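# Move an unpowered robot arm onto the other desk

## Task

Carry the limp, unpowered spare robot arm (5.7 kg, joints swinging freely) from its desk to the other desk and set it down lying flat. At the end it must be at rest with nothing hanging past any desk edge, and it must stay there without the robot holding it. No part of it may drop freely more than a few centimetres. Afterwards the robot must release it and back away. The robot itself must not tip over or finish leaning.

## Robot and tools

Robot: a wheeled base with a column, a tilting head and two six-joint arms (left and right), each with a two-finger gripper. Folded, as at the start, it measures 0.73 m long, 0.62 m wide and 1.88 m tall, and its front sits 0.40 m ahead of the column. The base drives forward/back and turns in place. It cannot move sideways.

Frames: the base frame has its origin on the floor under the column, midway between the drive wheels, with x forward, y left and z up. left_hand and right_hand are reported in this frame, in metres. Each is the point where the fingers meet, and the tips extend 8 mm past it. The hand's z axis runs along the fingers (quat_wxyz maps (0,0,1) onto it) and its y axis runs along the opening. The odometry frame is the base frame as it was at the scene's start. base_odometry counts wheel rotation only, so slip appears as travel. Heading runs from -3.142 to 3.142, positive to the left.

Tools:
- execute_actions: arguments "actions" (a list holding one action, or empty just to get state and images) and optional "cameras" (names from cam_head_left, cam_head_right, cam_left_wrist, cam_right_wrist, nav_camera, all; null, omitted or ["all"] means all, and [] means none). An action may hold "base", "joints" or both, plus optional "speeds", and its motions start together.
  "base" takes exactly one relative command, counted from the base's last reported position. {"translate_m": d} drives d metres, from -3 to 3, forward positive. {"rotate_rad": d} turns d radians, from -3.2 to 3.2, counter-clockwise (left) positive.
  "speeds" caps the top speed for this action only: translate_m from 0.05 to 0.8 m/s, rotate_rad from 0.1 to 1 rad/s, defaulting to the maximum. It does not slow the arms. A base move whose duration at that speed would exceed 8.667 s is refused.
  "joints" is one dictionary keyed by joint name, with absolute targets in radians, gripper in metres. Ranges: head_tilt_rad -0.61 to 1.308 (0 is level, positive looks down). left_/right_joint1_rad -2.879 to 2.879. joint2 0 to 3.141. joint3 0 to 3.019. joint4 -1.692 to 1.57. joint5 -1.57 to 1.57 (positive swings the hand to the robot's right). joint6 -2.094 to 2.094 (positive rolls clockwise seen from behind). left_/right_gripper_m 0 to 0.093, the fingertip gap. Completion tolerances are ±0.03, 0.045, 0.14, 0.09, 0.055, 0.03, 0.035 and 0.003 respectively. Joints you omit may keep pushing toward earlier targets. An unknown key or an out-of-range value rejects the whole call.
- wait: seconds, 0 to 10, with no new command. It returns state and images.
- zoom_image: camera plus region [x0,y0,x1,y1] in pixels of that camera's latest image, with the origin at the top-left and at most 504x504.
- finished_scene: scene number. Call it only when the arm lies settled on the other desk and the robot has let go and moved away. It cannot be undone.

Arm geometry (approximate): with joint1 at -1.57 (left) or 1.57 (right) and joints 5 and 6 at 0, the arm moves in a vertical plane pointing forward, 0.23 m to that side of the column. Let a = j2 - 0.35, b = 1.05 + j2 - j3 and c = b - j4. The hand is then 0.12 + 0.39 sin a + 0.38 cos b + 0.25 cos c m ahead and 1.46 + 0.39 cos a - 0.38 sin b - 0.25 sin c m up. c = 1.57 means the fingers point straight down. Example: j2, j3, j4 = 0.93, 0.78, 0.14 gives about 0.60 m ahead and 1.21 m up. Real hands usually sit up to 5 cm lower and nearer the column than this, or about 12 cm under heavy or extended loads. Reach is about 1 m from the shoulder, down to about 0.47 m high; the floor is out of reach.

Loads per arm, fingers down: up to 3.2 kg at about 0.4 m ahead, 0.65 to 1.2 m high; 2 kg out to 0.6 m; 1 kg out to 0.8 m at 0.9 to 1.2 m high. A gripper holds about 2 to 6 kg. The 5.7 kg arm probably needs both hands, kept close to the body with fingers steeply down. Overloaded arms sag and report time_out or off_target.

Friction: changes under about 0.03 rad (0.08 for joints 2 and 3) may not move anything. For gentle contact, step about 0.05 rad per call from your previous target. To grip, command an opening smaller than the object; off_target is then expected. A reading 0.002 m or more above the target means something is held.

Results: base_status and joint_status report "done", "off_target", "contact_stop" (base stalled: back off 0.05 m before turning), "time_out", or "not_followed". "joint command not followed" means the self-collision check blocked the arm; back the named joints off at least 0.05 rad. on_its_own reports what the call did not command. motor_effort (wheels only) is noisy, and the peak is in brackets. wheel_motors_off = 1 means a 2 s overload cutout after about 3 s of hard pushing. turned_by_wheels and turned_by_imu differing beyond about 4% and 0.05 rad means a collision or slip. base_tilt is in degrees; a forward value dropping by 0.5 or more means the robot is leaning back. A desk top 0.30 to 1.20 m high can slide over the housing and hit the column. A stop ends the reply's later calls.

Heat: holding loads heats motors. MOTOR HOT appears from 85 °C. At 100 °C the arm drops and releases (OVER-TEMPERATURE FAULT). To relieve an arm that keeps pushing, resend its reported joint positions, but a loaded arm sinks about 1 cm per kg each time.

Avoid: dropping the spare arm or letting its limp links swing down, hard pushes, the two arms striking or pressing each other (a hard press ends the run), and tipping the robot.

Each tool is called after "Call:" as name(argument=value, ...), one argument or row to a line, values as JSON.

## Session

Call:
execute_actions(
  actions=[],
)

Scene clock: 0.00 s.
Motor temperatures (°C, as the motors report them): left_arm=[27 28 26 29 33 29] | right_arm=[28 28 27 28 33 29]
base_odometry: x=+0.000 y=+0.000 heading=+0.000 (m, m, rad; odometry frame)
turned_by_wheels: +0.000 (rad since the last result)
turned_by_imu: +0.000 (rad since the last result)
base_tilt: forward=+0.0 right=-0.4 (deg)
base_status: not commanded
joint_positions: head_tilt_rad=+0.878 left_joint1_rad=-1.540 left_joint2_rad=+0.885 left_joint3_rad=+0.396 left_joint4_rad=-0.908 left_joint5_rad=-0.047 left_joint6_rad=+0.057 left_gripper_m=+0.094 right_joint1_rad=+1.567 right_joint2_rad=+0.865 right_joint3_rad=+0.379 right_joint4_rad=-0.973 right_joint5_rad=+0.023 right_joint6_rad=+0.049 right_gripper_m=+0.094
joint_status: not commanded
wheel_motors_off: 0
motor_effort: left_wheel=+1 right_wheel=+0 (%)
left_hand: x=+0.1463 y=+0.2391 z=+1.2473 quat_wxyz=(+0.424, -0.023, -0.905, -0.018) (m; base frame)
right_hand: x=+0.1315 y=-0.2302 z=+1.2628 quat_wxyz=(+0.450, -0.018, -0.892, +0.023) (m; base frame)
pictures: cam_head_left, cam_head_right, cam_left_wrist, cam_right_wrist, nav_camera
camera_calibration (this result's frames):
cam_head_left: T_world_to_cam=[[-0.00711562, -0.999936, -0.00878004, 0.0424543], [-0.720384, 0.0112155, -0.693485, 1.10263], [0.693539, 0.00139042, -0.720417, 1.01278], [0, 0, 0, 1]] pos_world=[0.0922166, 0.0286768, 1.49465]
cam_head_right: T_world_to_cam=[[-0.0178629, -0.999825, -0.00556969, -0.0311989], [-0.714166, 0.0166576, -0.699778, 1.10652], [0.699749, -0.00852243, -0.714338, 0.998152], [0, 0, 0, 1]] pos_world=[0.0912246, -0.0411187, 1.48716]
cam_left_wrist: T_world_to_cam=[[-0.0632577, -0.997913, -0.0129318, 0.261447], [-0.0677539, -0.00863366, 0.997665, -1.23105], [-0.995695, 0.0639862, -0.0670664, 0.336624], [0, 0, 0, 1]] pos_world=[0.268305, 0.228734, 1.25413]
cam_right_wrist: T_world_to_cam=[[-0.0123886, -0.998374, 0.0556459, -0.296069], [-0.00157835, 0.0556697, 0.998448, -1.24735], [-0.999922, 0.0122815, -0.00226545, 0.258313], [0, 0, 0, 1]] pos_world=[0.252656, -0.229321, 1.26247]
Images, in order (width x height): cam_head_left 896x504, cam_head_right 896x504, cam_left_wrist 616x616, cam_right_wrist 616x616, nav_camera 896x504.

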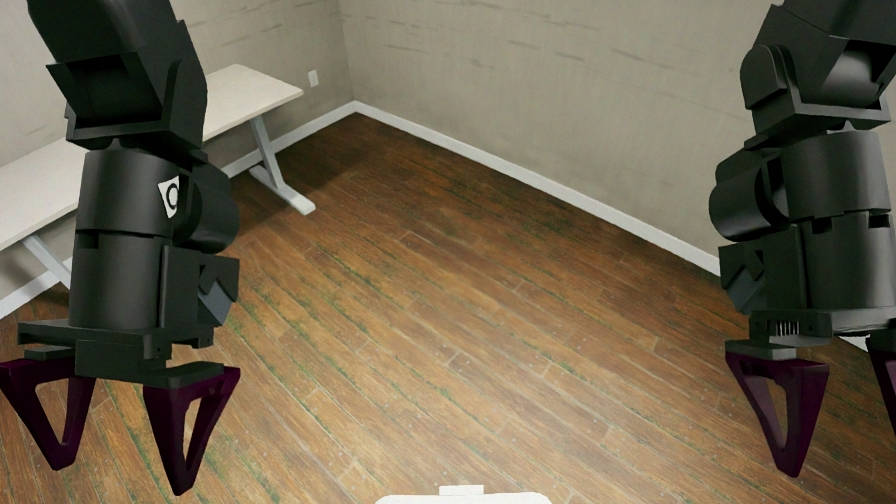

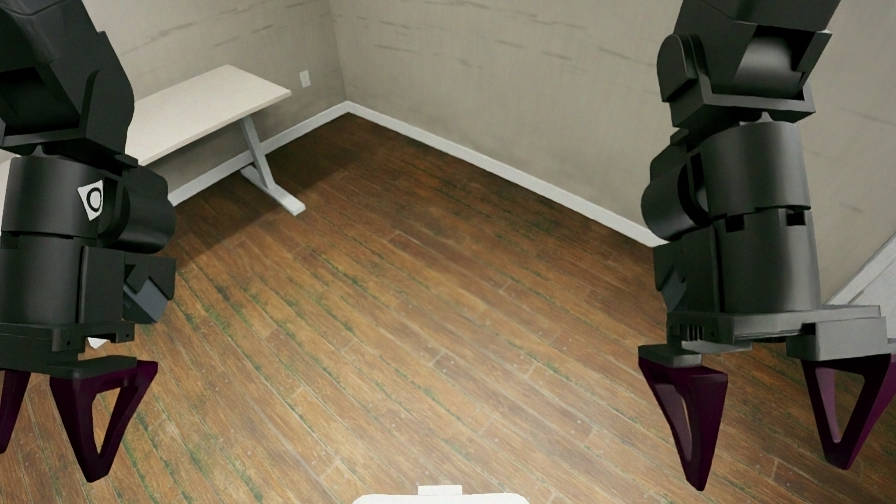

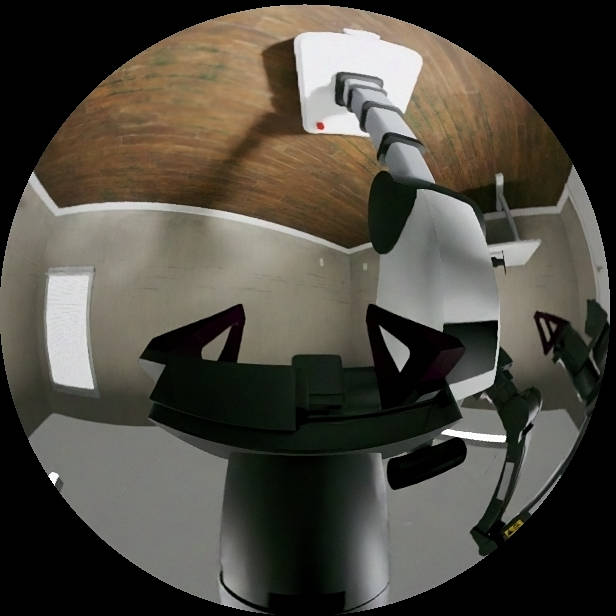

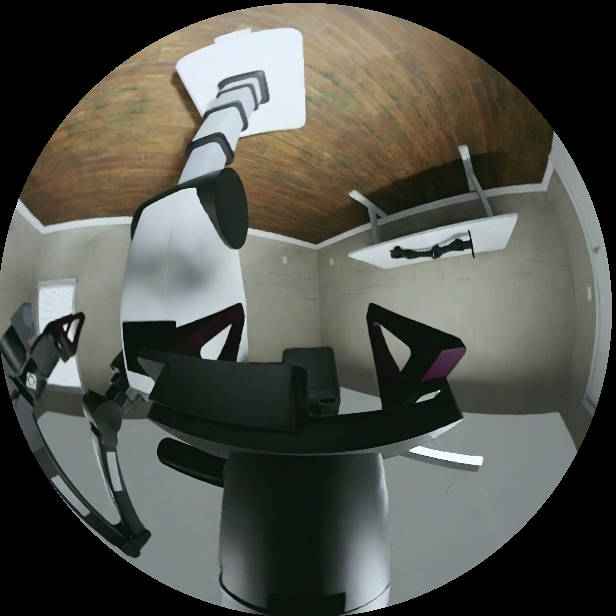

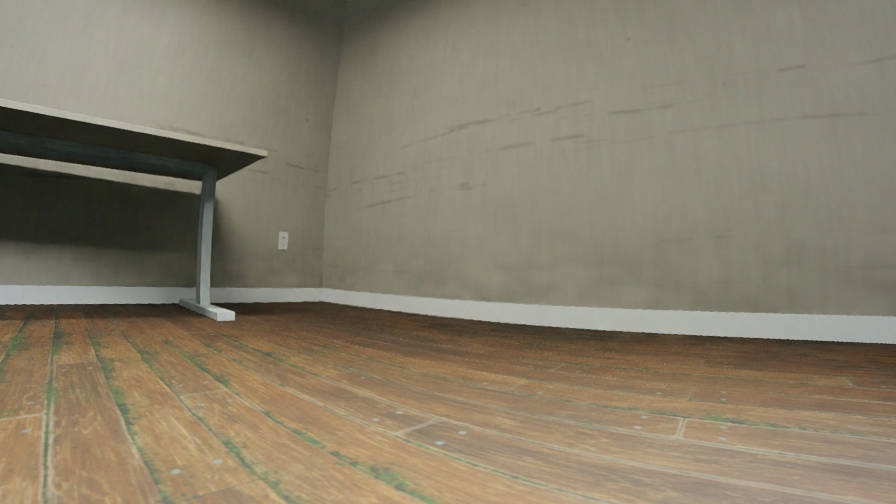

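Call:
execute_actions(
  actions=[
    {"base":{"rotate_rad":-2.36},"joints":{"head_tilt_rad":0.45}},
  ],
  cameras=["cam_head_left","nav_camera"],
)

Scene clock: 9.97 s.
Motor temperatures (°C, as the motors report them): left_arm=[27 29 26 29 33 29] | right_arm=[28 29 27 28 32 28]
base_odometry: x=+0.000 y=+0.000 heading=-2.360 (m, m, rad; odometry frame)
turned_by_wheels: -2.360 (rad since the last result)
turned_by_imu: -2.386 (rad since the last result)
base_tilt: forward=+0.2 right=-0.3 (deg)
base_status: done
joint_positions: head_tilt_rad=+0.469 left_joint1_rad=-1.540 left_joint2_rad=+0.885 left_joint3_rad=+0.396 left_joint4_rad=-0.908 left_joint5_rad=-0.047 left_joint6_rad=+0.057 left_gripper_m=+0.094 right_joint1_rad=+1.567 right_joint2_rad=+0.865 right_joint3_rad=+0.379 right_joint4_rad=-0.973 right_joint5_rad=+0.023 right_joint6_rad=+0.049 right_gripper_m=+0.094
joint_status: all done
wheel_motors_off: 0
motor_effort: left_wheel=+0(38) right_wheel=+0(25) (%)
left_hand: x=+0.1463 y=+0.2391 z=+1.2473 quat_wxyz=(+0.424, -0.023, -0.905, -0.018) (m; base frame)
right_hand: x=+0.1315 y=-0.2302 z=+1.2628 quat_wxyz=(+0.450, -0.018, -0.892, +0.023) (m; base frame)
pictures: cam_head_left, nav_camera
camera_calibration (this result's frames):
cam_head_left: T_world_to_cam=[[-0.0030285, -0.999936, -0.010888, 0.0454962], [-0.384454, 0.0112155, -0.923076, 1.4394], [0.923139, 0.00139042, -0.384464, 0.483929], [0, 0, 0, 1]] pos_world=[0.106788, 0.0286768, 1.51523]
Images, in order (width x height): cam_head_left 896x504, nav_camera 896x504.

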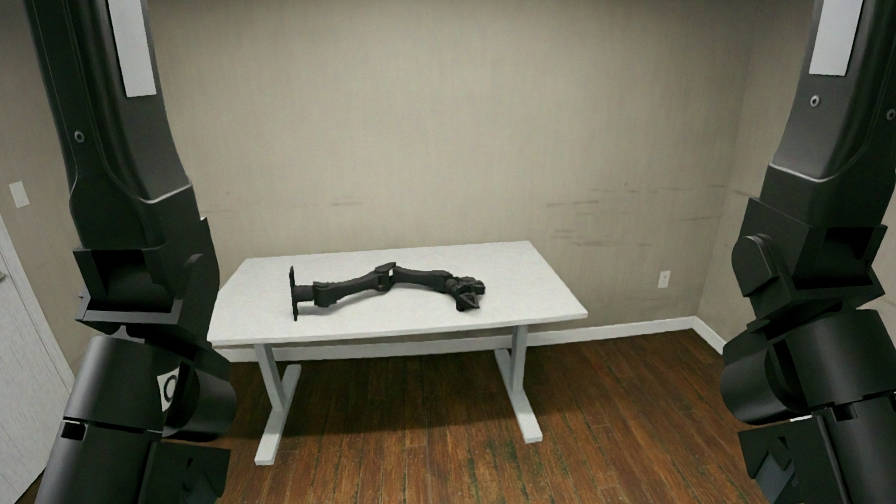

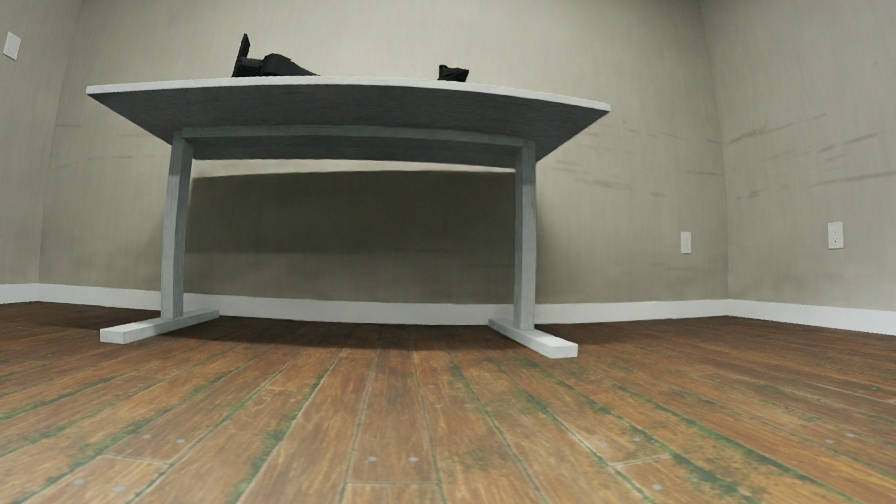

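Call:
execute_actions(
  actions=[
    {"base":{"rotate_rad":0.17},"joints":{"head_tilt_rad":1.0,"left_joint1_rad":-1.57,"left_joint2_rad":1.48,"left_joint3_rad":0.82,"left_joint4_rad":0.14,"left_joint5_rad":0,"left_joint6_rad":1.57,"right_joint1_rad":1.57,"right_joint2_rad":1.48,"right_joint3_rad":0.82,"right_joint4_rad":0.14,"right_joint5_rad":0,"right_joint6_rad":-1.57}},
  ],
  cameras=[],
)

Call:
execute_actions(
  actions=[
    {"base":{"translate_m":0.95},"speeds":{"translate_m":0.5},"joints":{"head_tilt_rad":1.15}},
  ],
)

Scene clock: 21.97 s.
Motor temperatures (°C, as the motors report them): left_arm=[27 29 26 29 32 29] | right_arm=[28 29 27 28 32 28]
base_odometry: x=+0.000 y=+0.000 heading=-2.190 (m, m, rad; odometry frame)
turned_by_wheels: +0.170 (rad since the last result)
turned_by_imu: +0.172 (rad since the last result)
base_tilt: forward=+0.2 right=-0.3 (deg)
base_status: done
joint_positions: head_tilt_rad=+1.000 left_joint1_rad=-1.564 left_joint2_rad=+1.487 left_joint3_rad=+0.818 left_joint4_rad=+0.127 left_joint5_rad=-0.002 left_joint6_rad=+1.563 left_gripper_m=+0.094 right_joint1_rad=+1.567 right_joint2_rad=+1.490 right_joint3_rad=+0.827 right_joint4_rad=+0.130 right_joint5_rad=+0.001 right_joint6_rad=-1.563 right_gripper_m=+0.094
joint_status: all done
wheel_motors_off: 0
motor_effort: left_wheel=-2(22) right_wheel=+2(21) (%)
left_hand: x=+0.4139 y=+0.2289 z=+0.9928 quat_wxyz=(+0.009, -0.703, -0.711, +0.004) (m; base frame)
right_hand: x=+0.4185 y=-0.2276 z=+0.9915 quat_wxyz=(+0.005, +0.704, -0.711, -0.002) (m; base frame)
pictures: none
No camera images: the call's "cameras" was empty. Leave "cameras" out to get every camera's image.

Scene clock: 25.30 s.
Motor temperatures (°C, as the motors report them): left_arm=[27 29 26 29 32 29] | right_arm=[28 29 27 28 32 28]
base_odometry: x=-0.552 y=-0.773 heading=-2.191 (m, m, rad; odometry frame)
turned_by_wheels: -0.001 (rad since the last result)
turned_by_imu: -0.004 (rad since the last result)
base_tilt: forward=+0.2 right=-0.3 (deg)
base_status: done
joint_positions: head_tilt_rad=+1.149 left_joint1_rad=-1.564 left_joint2_rad=+1.487 left_joint3_rad=+0.819 left_joint4_rad=+0.127 left_joint5_rad=-0.002 left_joint6_rad=+1.563 left_gripper_m=+0.094 right_joint1_rad=+1.567 right_joint2_rad=+1.486 right_joint3_rad=+0.822 right_joint4_rad=+0.131 right_joint5_rad=+0.001 right_joint6_rad=-1.563 right_gripper_m=+0.094
joint_status: all done
wheel_motors_off: 0
motor_effort: left_wheel=-1(39) right_wheel=+1(51) (%)
left_hand: x=+0.4147 y=+0.2289 z=+0.9929 quat_wxyz=(+0.009, -0.703, -0.711, +0.003) (m; base frame)
right_hand: x=+0.4176 y=-0.2276 z=+0.9930 quat_wxyz=(+0.005, +0.704, -0.711, -0.002) (m; base frame)
pictures: cam_head_left, cam_head_right, cam_left_wrist, cam_right_wrist, nav_camera
camera_calibration (this result's frames):
cam_head_left: T_world_to_cam=[[-0.00920467, -0.999936, -0.00655708, 0.0391354], [-0.879616, 0.0112155, -0.475552, 0.774973], [0.475595, 0.00139042, -0.879663, 1.26891], [0, 0, 0, 1]] pos_world=[0.0785502, 0.0286768, 1.48501]
cam_head_right: T_world_to_cam=[[-0.0187018, -0.999825, -0.000589255, -0.0388268], [-0.875308, 0.0166576, -0.483279, 0.781166], [0.483204, -0.00852243, -0.875466, 1.25712], [0, 0, 0, 1]] pos_world=[0.0755909, -0.0411187, 1.47806]
cam_left_wrist: T_world_to_cam=[[-0.999902, -0.00766896, 0.0116746, 0.402345], [0.000762404, 0.804592, 0.593827, -0.772705], [-0.0139474, 0.593778, -0.804508, 0.791214], [0, 0, 0, 1]] pos_world=[0.41393, 0.154993, 1.09069]
cam_right_wrist: T_world_to_cam=[[0.999907, -0.00919939, -0.010064, -0.407257], [-0.00138295, -0.80272, 0.596355, -0.773807], [-0.0135647, -0.596286, -0.802658, 0.788084], [0, 0, 0, 1]] pos_world=[0.416839, -0.154973, 1.08993]
Images, in order (width x height): cam_head_left 896x504, cam_head_right 896x504, cam_left_wrist 616x616, cam_right_wrist 616x616, nav_camera 896x504.

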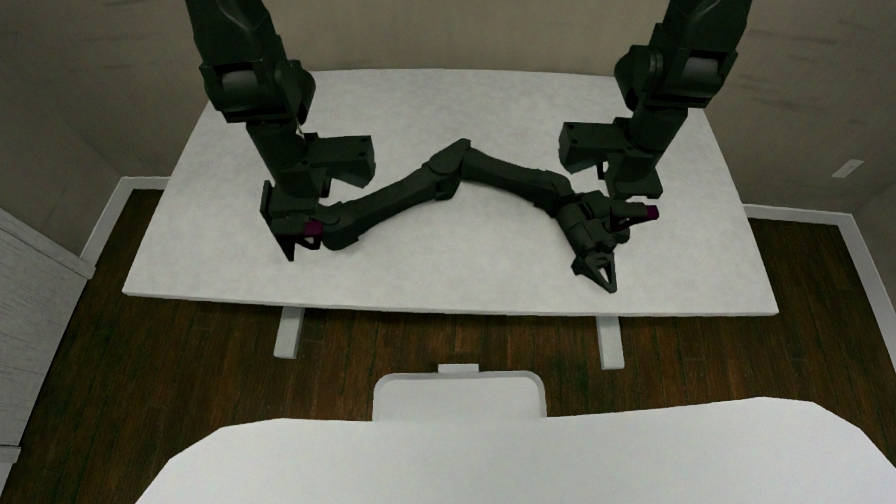

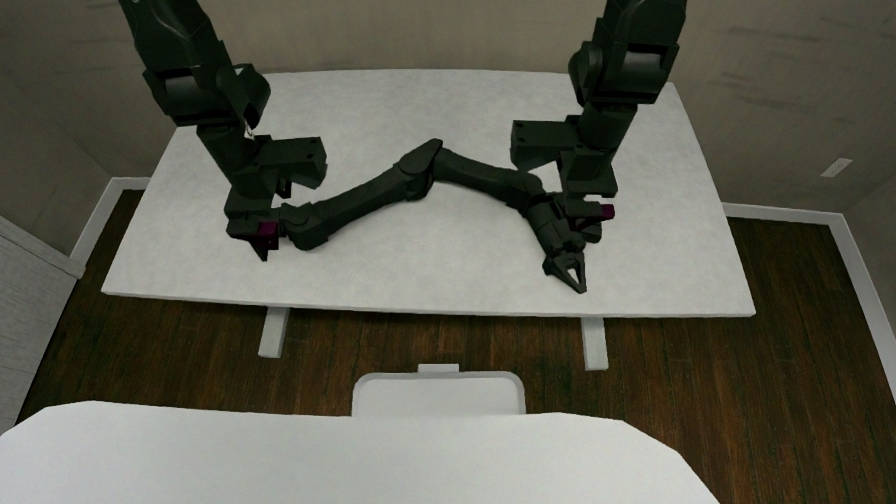

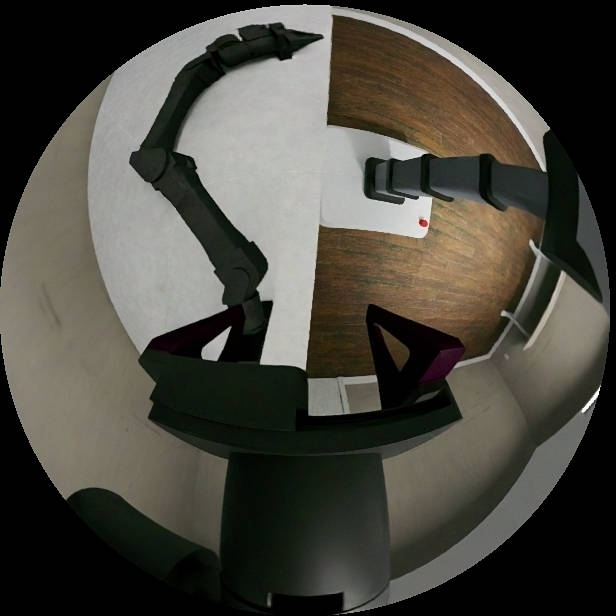

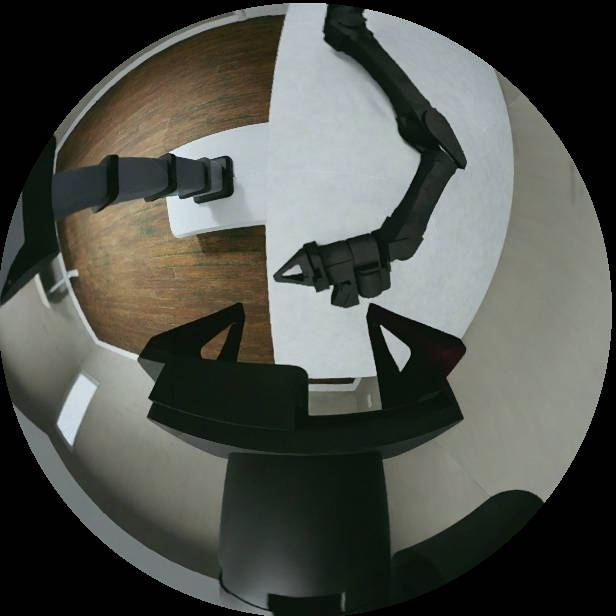

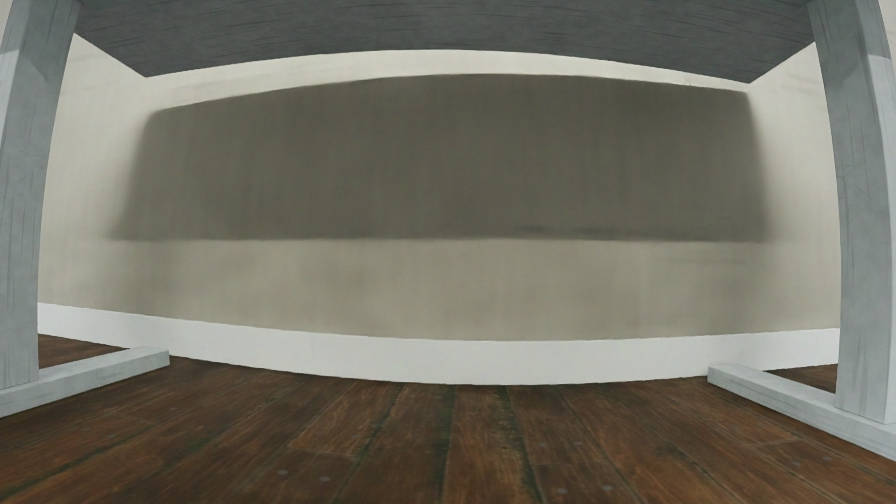

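Call:
execute_actions(
  actions=[
    {"base":{"translate_m":0.18},"speeds":{"translate_m":0.1},"joints":{"left_joint1_rad":-1.64,"left_joint2_rad":1.84,"left_joint3_rad":1.11,"left_joint4_rad":0.21,"left_joint5_rad":-0.055,"left_joint6_rad":0.91,"right_joint1_rad":1.665,"right_joint2_rad":1.823,"right_joint3_rad":1.188,"right_joint4_rad":0.115,"right_joint5_rad":0.08,"right_joint6_rad":-1.0}},
  ],
  cameras=["cam_head_left","cam_left_wrist","cam_right_wrist"],
)

Scene clock: 53.70 s.
Motor temperatures (°C, as the motors report them): left_arm=[27 30 26 29 32 29] | right_arm=[28 31 27 28 31 28]
base_odometry: x=-0.656 y=-0.920 heading=-2.191 (m, m, rad; odometry frame)
turned_by_wheels: -0.001 (rad since the last result)
turned_by_imu: -0.001 (rad since the last result)
base_tilt: forward=+0.3 right=-0.3 (deg)
base_status: done
joint_positions: head_tilt_rad=+1.149 left_joint1_rad=-1.644 left_joint2_rad=+1.850 left_joint3_rad=+1.110 left_joint4_rad=+0.203 left_joint5_rad=-0.053 left_joint6_rad=+0.917 left_gripper_m=+0.094 right_joint1_rad=+1.671 right_joint2_rad=+1.829 right_joint3_rad=+1.186 right_joint4_rad=+0.120 right_joint5_rad=+0.078 right_joint6_rad=-1.007 right_gripper_m=+0.094
joint_status: all done
wheel_motors_off: 0
motor_effort: left_wheel=-1(33) right_wheel=+1(36) (%)
left_hand: x=+0.4215 y=+0.1832 z=+0.8643 quat_wxyz=(+0.003, -0.459, -0.888, +0.008) (m; base frame)
right_hand: x=+0.4604 y=-0.1686 z=+0.8671 quat_wxyz=(-0.003, +0.504, -0.863, -0.003) (m; base frame)
pictures: cam_head_left, cam_left_wrist, cam_right_wrist
camera_calibration (this result's frames):
cam_head_left: T_world_to_cam=[[-0.00920688, -0.999936, -0.00655397, 0.0391307], [-0.879777, 0.0112155, -0.475255, 0.774524], [0.475298, 0.00139042, -0.879824, 1.26918], [0, 0, 0, 1]] pos_world=[0.0785316, 0.0286768, 1.485]
cam_left_wrist: T_world_to_cam=[[-0.818327, -0.57463, 0.0119011, 0.437386], [-0.459679, 0.666775, 0.586606, -0.434029], [-0.345017, 0.474565, -0.809785, 0.880977], [0, 0, 0, 1]] pos_world=[0.462362, 0.122654, 0.9628]
cam_right_wrist: T_world_to_cam=[[0.87129, -0.490757, -0.00332805, -0.478632], [-0.395958, -0.706958, 0.586027, -0.444574], [-0.28995, -0.509282, -0.810285, 0.871336], [0, 0, 0, 1]] pos_world=[0.493638, -0.105431, 0.964969]
Images, in order (width x height): cam_head_left 896x504, cam_left_wrist 616x616, cam_right_wrist 616x616.

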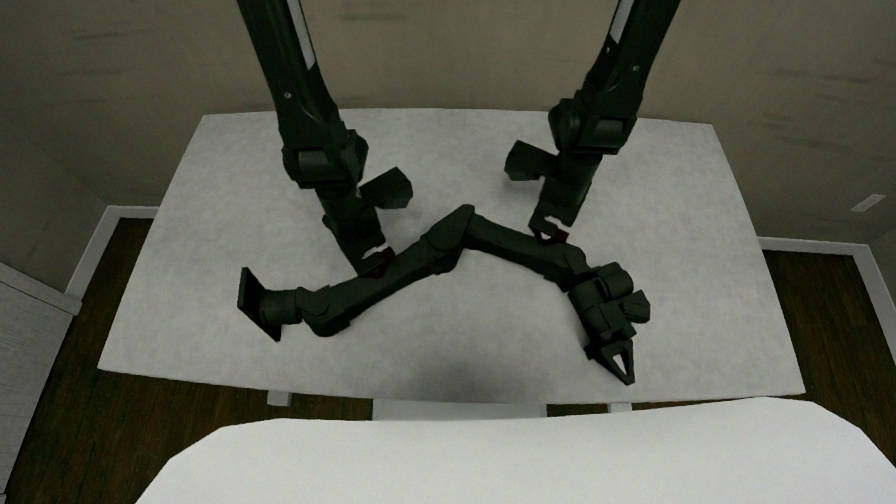

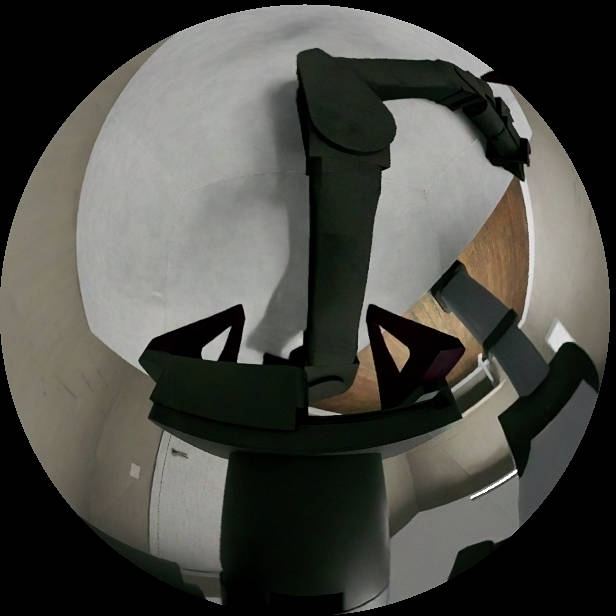

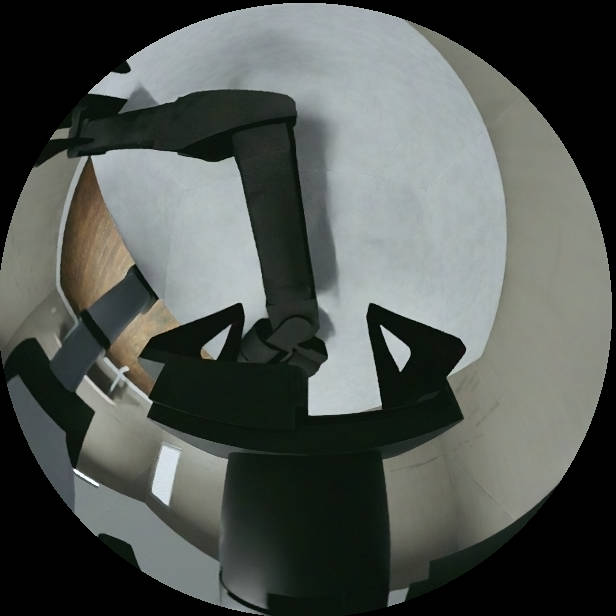

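Call:
execute_actions(
  actions=[
    {"joints":{"left_joint2_rad":1.877,"left_joint3_rad":1.008,"left_joint4_rad":0.35,"right_joint2_rad":1.829,"right_joint3_rad":1.14,"right_joint4_rad":0.16,"right_joint6_rad":-1.15}},
  ],
  cameras=["cam_left_wrist","cam_right_wrist"],
)

Scene clock: 66.30 s.
Motor temperatures (°C, as the motors report them): left_arm=[27 30 26 29 31 29] | right_arm=[28 31 27 28 31 28]
base_odometry: x=-0.656 y=-0.920 heading=-2.191 (m, m, rad; odometry frame)
turned_by_wheels: +0.000 (rad since the last result)
turned_by_imu: +0.000 (rad since the last result)
base_tilt: forward=+0.1 right=-0.3 (deg)
base_status: not commanded
joint_positions: head_tilt_rad=+1.149 left_joint1_rad=-1.644 left_joint2_rad=+1.868 left_joint3_rad=+1.016 left_joint4_rad=+0.332 left_joint5_rad=-0.053 left_joint6_rad=+0.917 left_gripper_m=+0.094 right_joint1_rad=+1.671 right_joint2_rad=+1.829 right_joint3_rad=+1.144 right_joint4_rad=+0.151 right_joint5_rad=+0.078 right_joint6_rad=-1.143 right_gripper_m=+0.094
joint_status: all done
wheel_motors_off: 0
motor_effort: left_wheel=+0(1) right_wheel=+1(1) (%)
left_hand: x=+0.3851 y=+0.1849 z=+0.8688 quat_wxyz=(-0.004, -0.459, -0.888, +0.004) (m; base frame)
right_hand: x=+0.4415 y=-0.1698 z=+0.8694 quat_wxyz=(+0.002, +0.562, -0.827, -0.006) (m; base frame)
pictures: cam_left_wrist, cam_right_wrist
camera_calibration (this result's frames):
cam_left_wrist: T_world_to_cam=[[-0.81777, -0.575541, -0.00204424, 0.420586], [-0.470615, 0.666631, 0.578035, -0.4428], [-0.33132, 0.473662, -0.816009, 0.871625], [0, 0, 0, 1]] pos_world=[0.424341, 0.124393, 0.968068]
cam_right_wrist: T_world_to_cam=[[0.93, -0.367335, -0.012878, -0.459395], [-0.289613, -0.7539, 0.589711, -0.512303], [-0.22633, -0.544701, -0.807512, 0.83058], [0, 0, 0, 1]] pos_world=[0.466853, -0.102559, 0.966897]
Images, in order (width x height): cam_left_wrist 616x616, cam_right_wrist 616x616.

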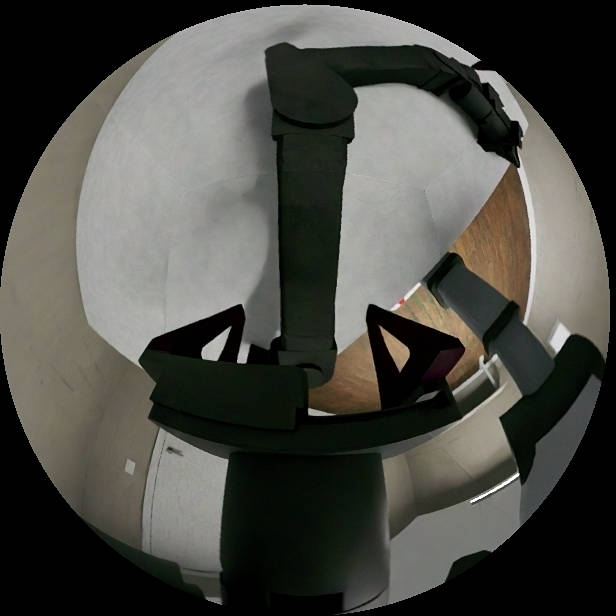

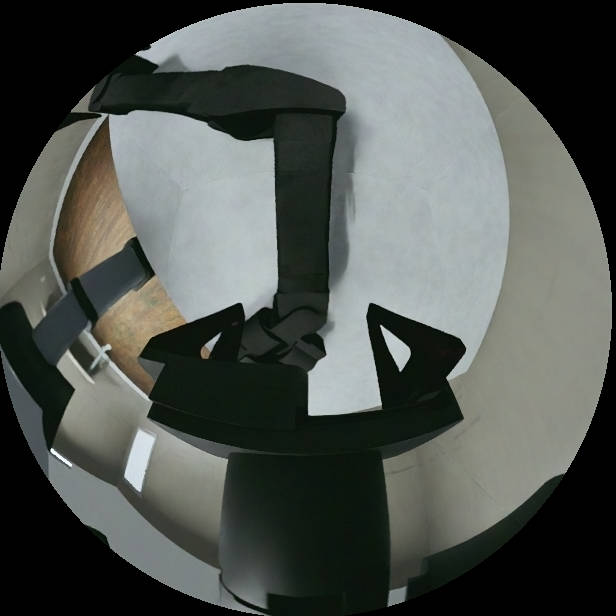

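Call:
execute_actions(
  actions=[
    {"joints":{"left_joint2_rad":2.04,"left_joint3_rad":1.215,"left_joint4_rad":0.335,"right_joint2_rad":2.005,"right_joint3_rad":1.325,"right_joint4_rad":0.185}},
  ],
  cameras=["cam_left_wrist","cam_right_wrist"],
)

Scene clock: 72.80 s.
Motor temperatures (°C, as the motors report them): left_arm=[27 30 26 29 31 29] | right_arm=[28 32 27 28 31 28]
base_odometry: x=-0.656 y=-0.920 heading=-2.191 (m, m, rad; odometry frame)
turned_by_wheels: +0.000 (rad since the last result)
turned_by_imu: +0.000 (rad since the last result)
base_tilt: forward=+0.1 right=-0.4 (deg)
base_status: not commanded
joint_positions: head_tilt_rad=+1.149 left_joint1_rad=-1.644 left_joint2_rad=+2.046 left_joint3_rad=+1.207 left_joint4_rad=+0.332 left_joint5_rad=-0.053 left_joint6_rad=+0.917 left_gripper_m=+0.094 right_joint1_rad=+1.671 right_joint2_rad=+2.014 right_joint3_rad=+1.322 right_joint4_rad=+0.177 right_joint5_rad=+0.078 right_joint6_rad=-1.143 right_gripper_m=+0.094
joint_status: all done
wheel_motors_off: 0
motor_effort: left_wheel=-1(1) right_wheel=+1(1) (%)
left_hand: x=+0.3904 y=+0.1802 z=+0.7991 quat_wxyz=(-0.010, -0.459, -0.889, +0.001) (m; base frame)
right_hand: x=+0.4438 y=-0.1636 z=+0.7990 quat_wxyz=(-0.007, +0.562, -0.827, -0.001) (m; base frame)
pictures: cam_left_wrist, cam_right_wrist
camera_calibration (this result's frames):
cam_left_wrist: T_world_to_cam=[[-0.817183, -0.57624, -0.0126467, 0.430462], [-0.478835, 0.666509, 0.571387, -0.38839], [-0.320827, 0.472983, -0.820583, 0.818394], [0, 0, 0, 1]] pos_world=[0.428354, 0.119829, 0.898925]
cam_right_wrist: T_world_to_cam=[[0.929431, -0.368957, 0.00545423, -0.474813], [-0.302727, -0.753974, 0.582992, -0.454297], [-0.210986, -0.543501, -0.81246, 0.775047], [0, 0, 0, 1]] pos_world=[0.467302, -0.096474, 0.897136]
Images, in order (width x height): cam_left_wrist 616x616, cam_right_wrist 616x616.

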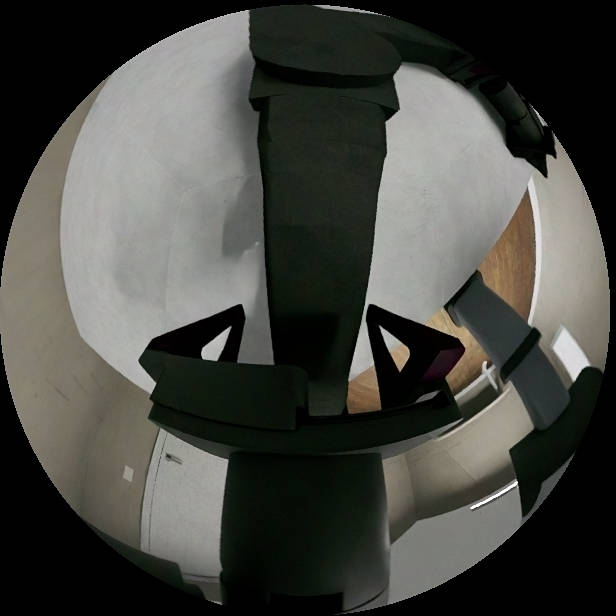

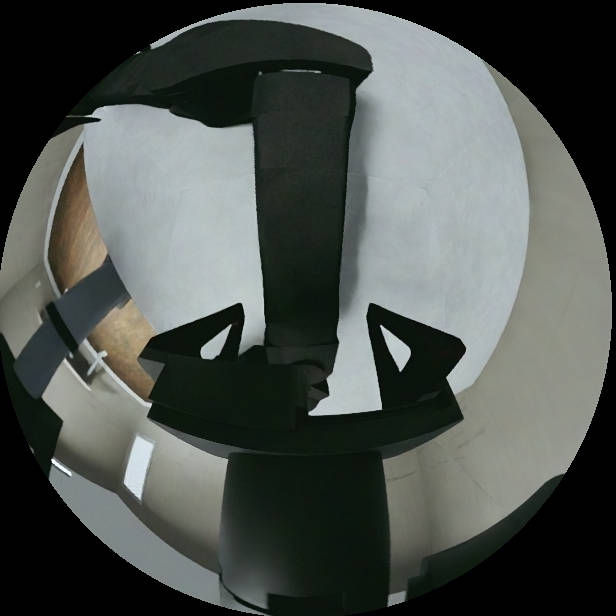

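Call:
execute_actions(
  actions=[
    {"joints":{"left_joint2_rad":2.128,"left_joint3_rad":1.30,"left_joint4_rad":0.325,"right_joint2_rad":2.09,"right_joint3_rad":1.425,"right_joint4_rad":0.17}},
  ],
  cameras=["cam_head_left","cam_left_wrist","cam_right_wrist"],
)

Scene clock: 80.27 s.
Motor temperatures (°C, as the motors report them): left_arm=[27 30 26 29 31 29] | right_arm=[28 32 27 28 31 28]
base_odometry: x=-0.656 y=-0.920 heading=-2.191 (m, m, rad; odometry frame)
turned_by_wheels: +0.000 (rad since the last result)
turned_by_imu: +0.000 (rad since the last result)
base_tilt: forward=+0.0 right=-0.5 (deg)
base_status: not commanded
joint_positions: head_tilt_rad=+1.149 left_joint1_rad=-1.645 left_joint2_rad=+2.110 left_joint3_rad=+1.298 left_joint4_rad=+0.332 left_joint5_rad=-0.054 left_joint6_rad=+0.915 left_gripper_m=+0.094 right_joint1_rad=+1.671 right_joint2_rad=+2.091 right_joint3_rad=+1.422 right_joint4_rad=+0.171 right_joint5_rad=+0.078 right_joint6_rad=-1.143 right_gripper_m=+0.094
joint_status: all done
wheel_motors_off: 0
motor_effort: left_wheel=-2(3) right_wheel=+2(3) (%)
left_hand: x=+0.4026 y=+0.1780 z=+0.7719 quat_wxyz=(-0.022, -0.457, -0.889, -0.005) (m; base frame)
right_hand: x=+0.4525 y=-0.1605 z=+0.7687 quat_wxyz=(-0.014, +0.561, -0.828, +0.004) (m; base frame)
pictures: cam_head_left, cam_left_wrist, cam_right_wrist
camera_calibration (this result's frames):
cam_head_left: T_world_to_cam=[[-0.00920688, -0.999936, -0.00655397, 0.0391307], [-0.879777, 0.0112155, -0.475255, 0.774524], [0.475298, 0.00139042, -0.879824, 1.26918], [0, 0, 0, 1]] pos_world=[0.0785316, 0.0286768, 1.485]
cam_left_wrist: T_world_to_cam=[[-0.814136, -0.579668, -0.0341593, 0.454782], [-0.49648, 0.664378, 0.558668, -0.348217], [-0.301147, 0.471791, -0.828688, 0.799541], [0, 0, 0, 1]] pos_world=[0.438152, 0.117754, 0.872642]
cam_right_wrist: T_world_to_cam=[[0.928656, -0.370347, 0.0210065, -0.493371], [-0.313754, -0.754014, 0.57708, -0.422137], [-0.197881, -0.5425, -0.816417, 0.751144], [0, 0, 0, 1]] pos_world=[0.474362, -0.0935198, 0.867218]
Images, in order (width x height): cam_head_left 896x504, cam_left_wrist 616x616, cam_right_wrist 616x616.

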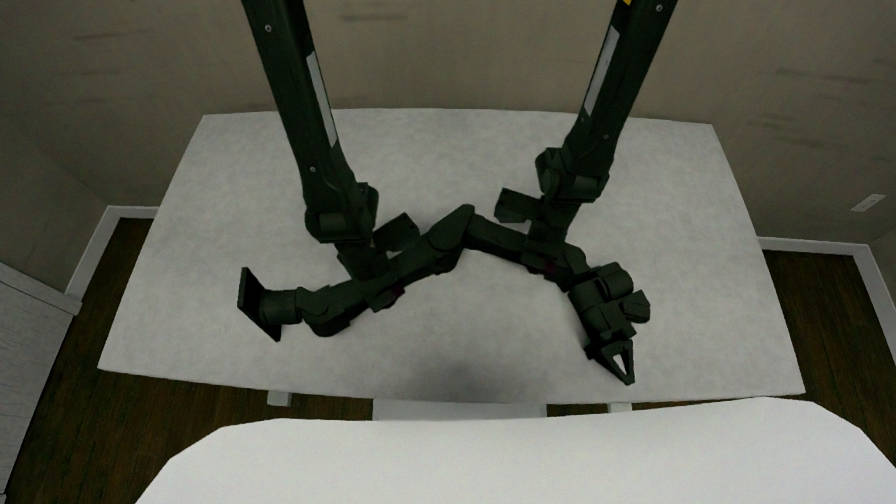

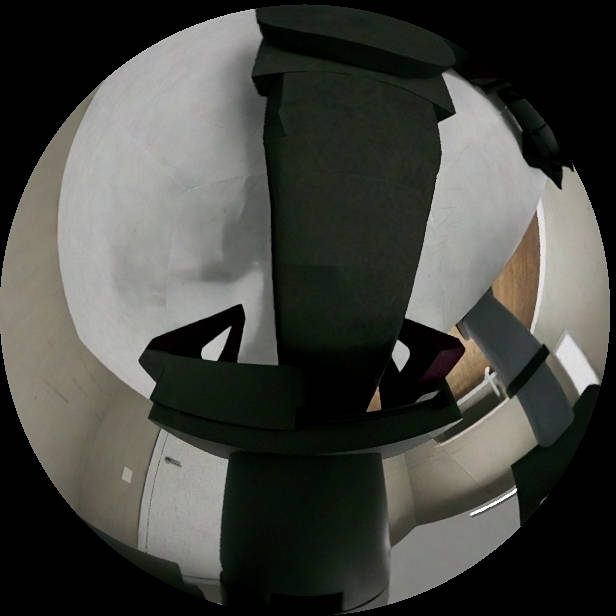

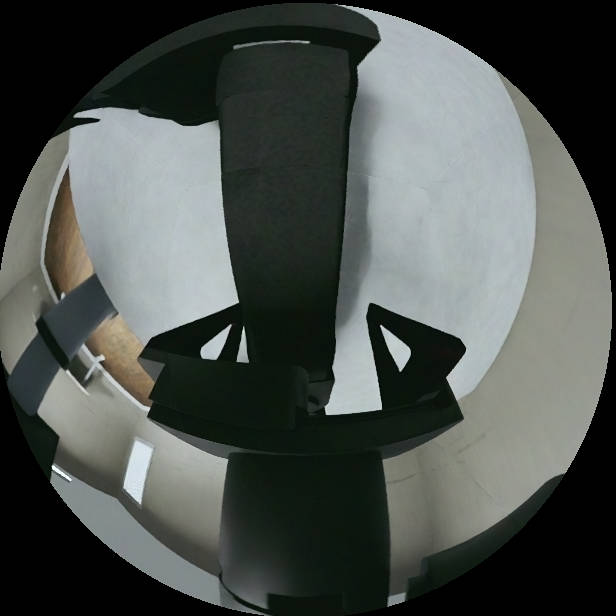

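Call:
execute_actions(
  actions=[
    {"joints":{"left_joint2_rad":2.11,"left_joint3_rad":1.27,"right_joint2_rad":2.13,"right_joint3_rad":1.44}},
  ],
  cameras=[],
)

Call:
execute_actions(
  actions=[
    {"joints":{"left_gripper_m":0.0,"right_gripper_m":0.0}},
  ],
  cameras=["cam_head_left","cam_left_wrist","cam_right_wrist"],
)

Scene clock: 85.93 s.
Motor temperatures (°C, as the motors report them): left_arm=[27 30 26 29 31 29] | right_arm=[28 32 27 28 30 28]
base_odometry: x=-0.656 y=-0.920 heading=-2.191 (m, m, rad; odometry frame)
turned_by_wheels: +0.000 (rad since the last result)
turned_by_imu: +0.000 (rad since the last result)
base_tilt: forward=+0.0 right=-0.3 (deg)
base_status: not commanded
joint_positions: head_tilt_rad=+1.149 left_joint1_rad=-1.645 left_joint2_rad=+2.110 left_joint3_rad=+1.288 left_joint4_rad=+0.332 left_joint5_rad=-0.054 left_joint6_rad=+0.915 left_gripper_m=+0.094 right_joint1_rad=+1.671 right_joint2_rad=+2.124 right_joint3_rad=+1.439 right_joint4_rad=+0.171 right_joint5_rad=+0.078 right_joint6_rad=-1.143 right_gripper_m=+0.094
joint_status: all done
wheel_motors_off: 0
motor_effort: left_wheel=-2(2) right_wheel=+2(2) (%)
left_hand: x=+0.3968 y=+0.1783 z=+0.7730 quat_wxyz=(-0.018, -0.457, -0.889, -0.003) (m; base frame)
right_hand: x=+0.4401 y=-0.1601 z=+0.7570 quat_wxyz=(-0.007, +0.561, -0.827, -0.001) (m; base frame)
pictures: none
No camera images: the call's "cameras" was empty. Leave "cameras" out to get every camera's image.

Scene clock: 86.67 s.
Motor temperatures (°C, as the motors report them): left_arm=[27 30 26 29 31 29] | right_arm=[28 32 27 28 30 28]
base_odometry: x=-0.656 y=-0.920 heading=-2.191 (m, m, rad; odometry frame)
turned_by_wheels: +0.000 (rad since the last result)
turned_by_imu: +0.000 (rad since the last result)
base_tilt: forward=+0.2 right=-0.3 (deg)
base_status: not commanded
joint_positions: head_tilt_rad=+1.149 left_joint1_rad=-1.651 left_joint2_rad=+2.113 left_joint3_rad=+1.280 left_joint4_rad=+0.329 left_joint5_rad=-0.052 left_joint6_rad=+0.924 left_gripper_m=+0.052 right_joint1_rad=+1.670 right_joint2_rad=+2.124 right_joint3_rad=+1.438 right_joint4_rad=+0.168 right_joint5_rad=+0.073 right_joint6_rad=-1.147 right_gripper_m=+0.055
joint_status: left_gripper_m off_target (ended at +0.052, target +0.000); right_gripper_m off_target (ended at +0.055, target +0.000)
wheel_motors_off: 0
motor_effort: left_wheel=-3(3) right_wheel=+2(3) (%)
left_hand: x=+0.3888 y=+0.1734 z=+0.7732 quat_wxyz=(-0.013, -0.463, -0.886, +0.003) (m; base frame)
right_hand: x=+0.4392 y=-0.1601 z=+0.7570 quat_wxyz=(-0.007, +0.563, -0.826, -0.003) (m; base frame)
pictures: cam_head_left, cam_left_wrist, cam_right_wrist
camera_calibration (this result's frames):
cam_head_left: T_world_to_cam=[[-0.00920688, -0.999936, -0.00655397, 0.0391307], [-0.879777, 0.0112155, -0.475255, 0.774524], [0.475298, 0.00139042, -0.879824, 1.26918], [0, 0, 0, 1]] pos_world=[0.0785316, 0.0286768, 1.485]
cam_left_wrist: T_world_to_cam=[[-0.822924, -0.568033, -0.0116017, 0.424917], [-0.473839, 0.674911, 0.56566, -0.368754], [-0.313483, 0.470993, -0.824557, 0.80038], [0, 0, 0, 1]] pos_world=[0.42585, 0.11327, 0.873478]
cam_right_wrist: T_world_to_cam=[[0.930709, -0.365756, 0.00193776, -0.466366], [-0.298882, -0.757465, 0.580445, -0.428922], [-0.210833, -0.540804, -0.814297, 0.743518], [0, 0, 0, 1]] pos_world=[0.462612, -0.0933722, 0.855315]
Images, in order (width x height): cam_head_left 896x504, cam_left_wrist 616x616, cam_right_wrist 616x616.

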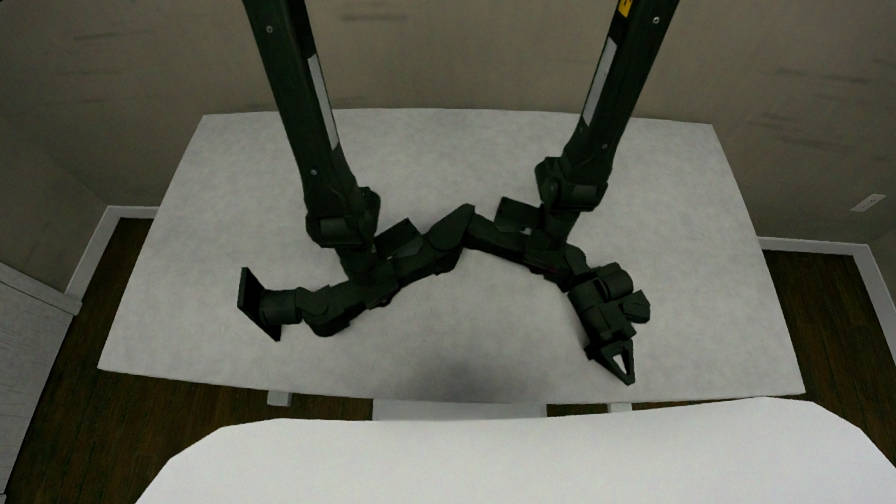

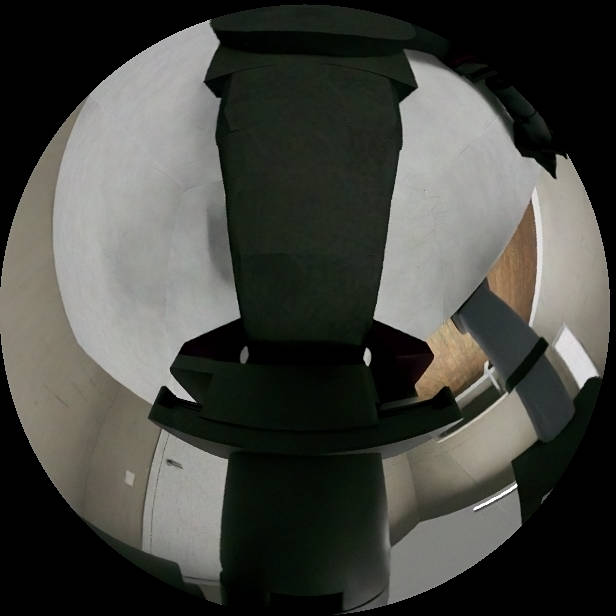

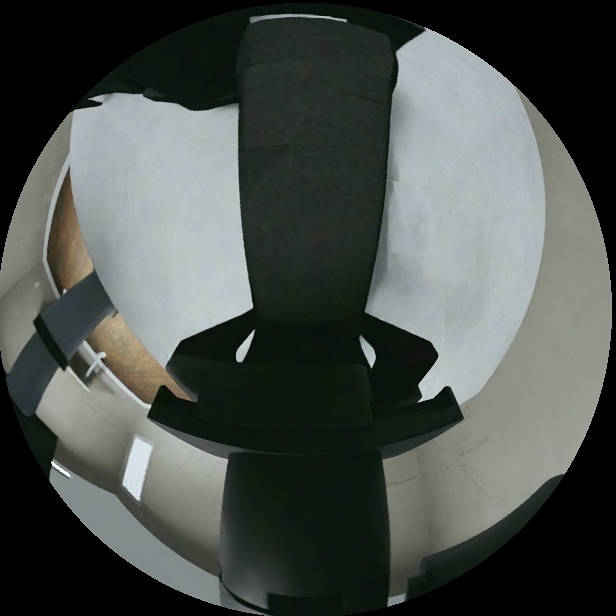

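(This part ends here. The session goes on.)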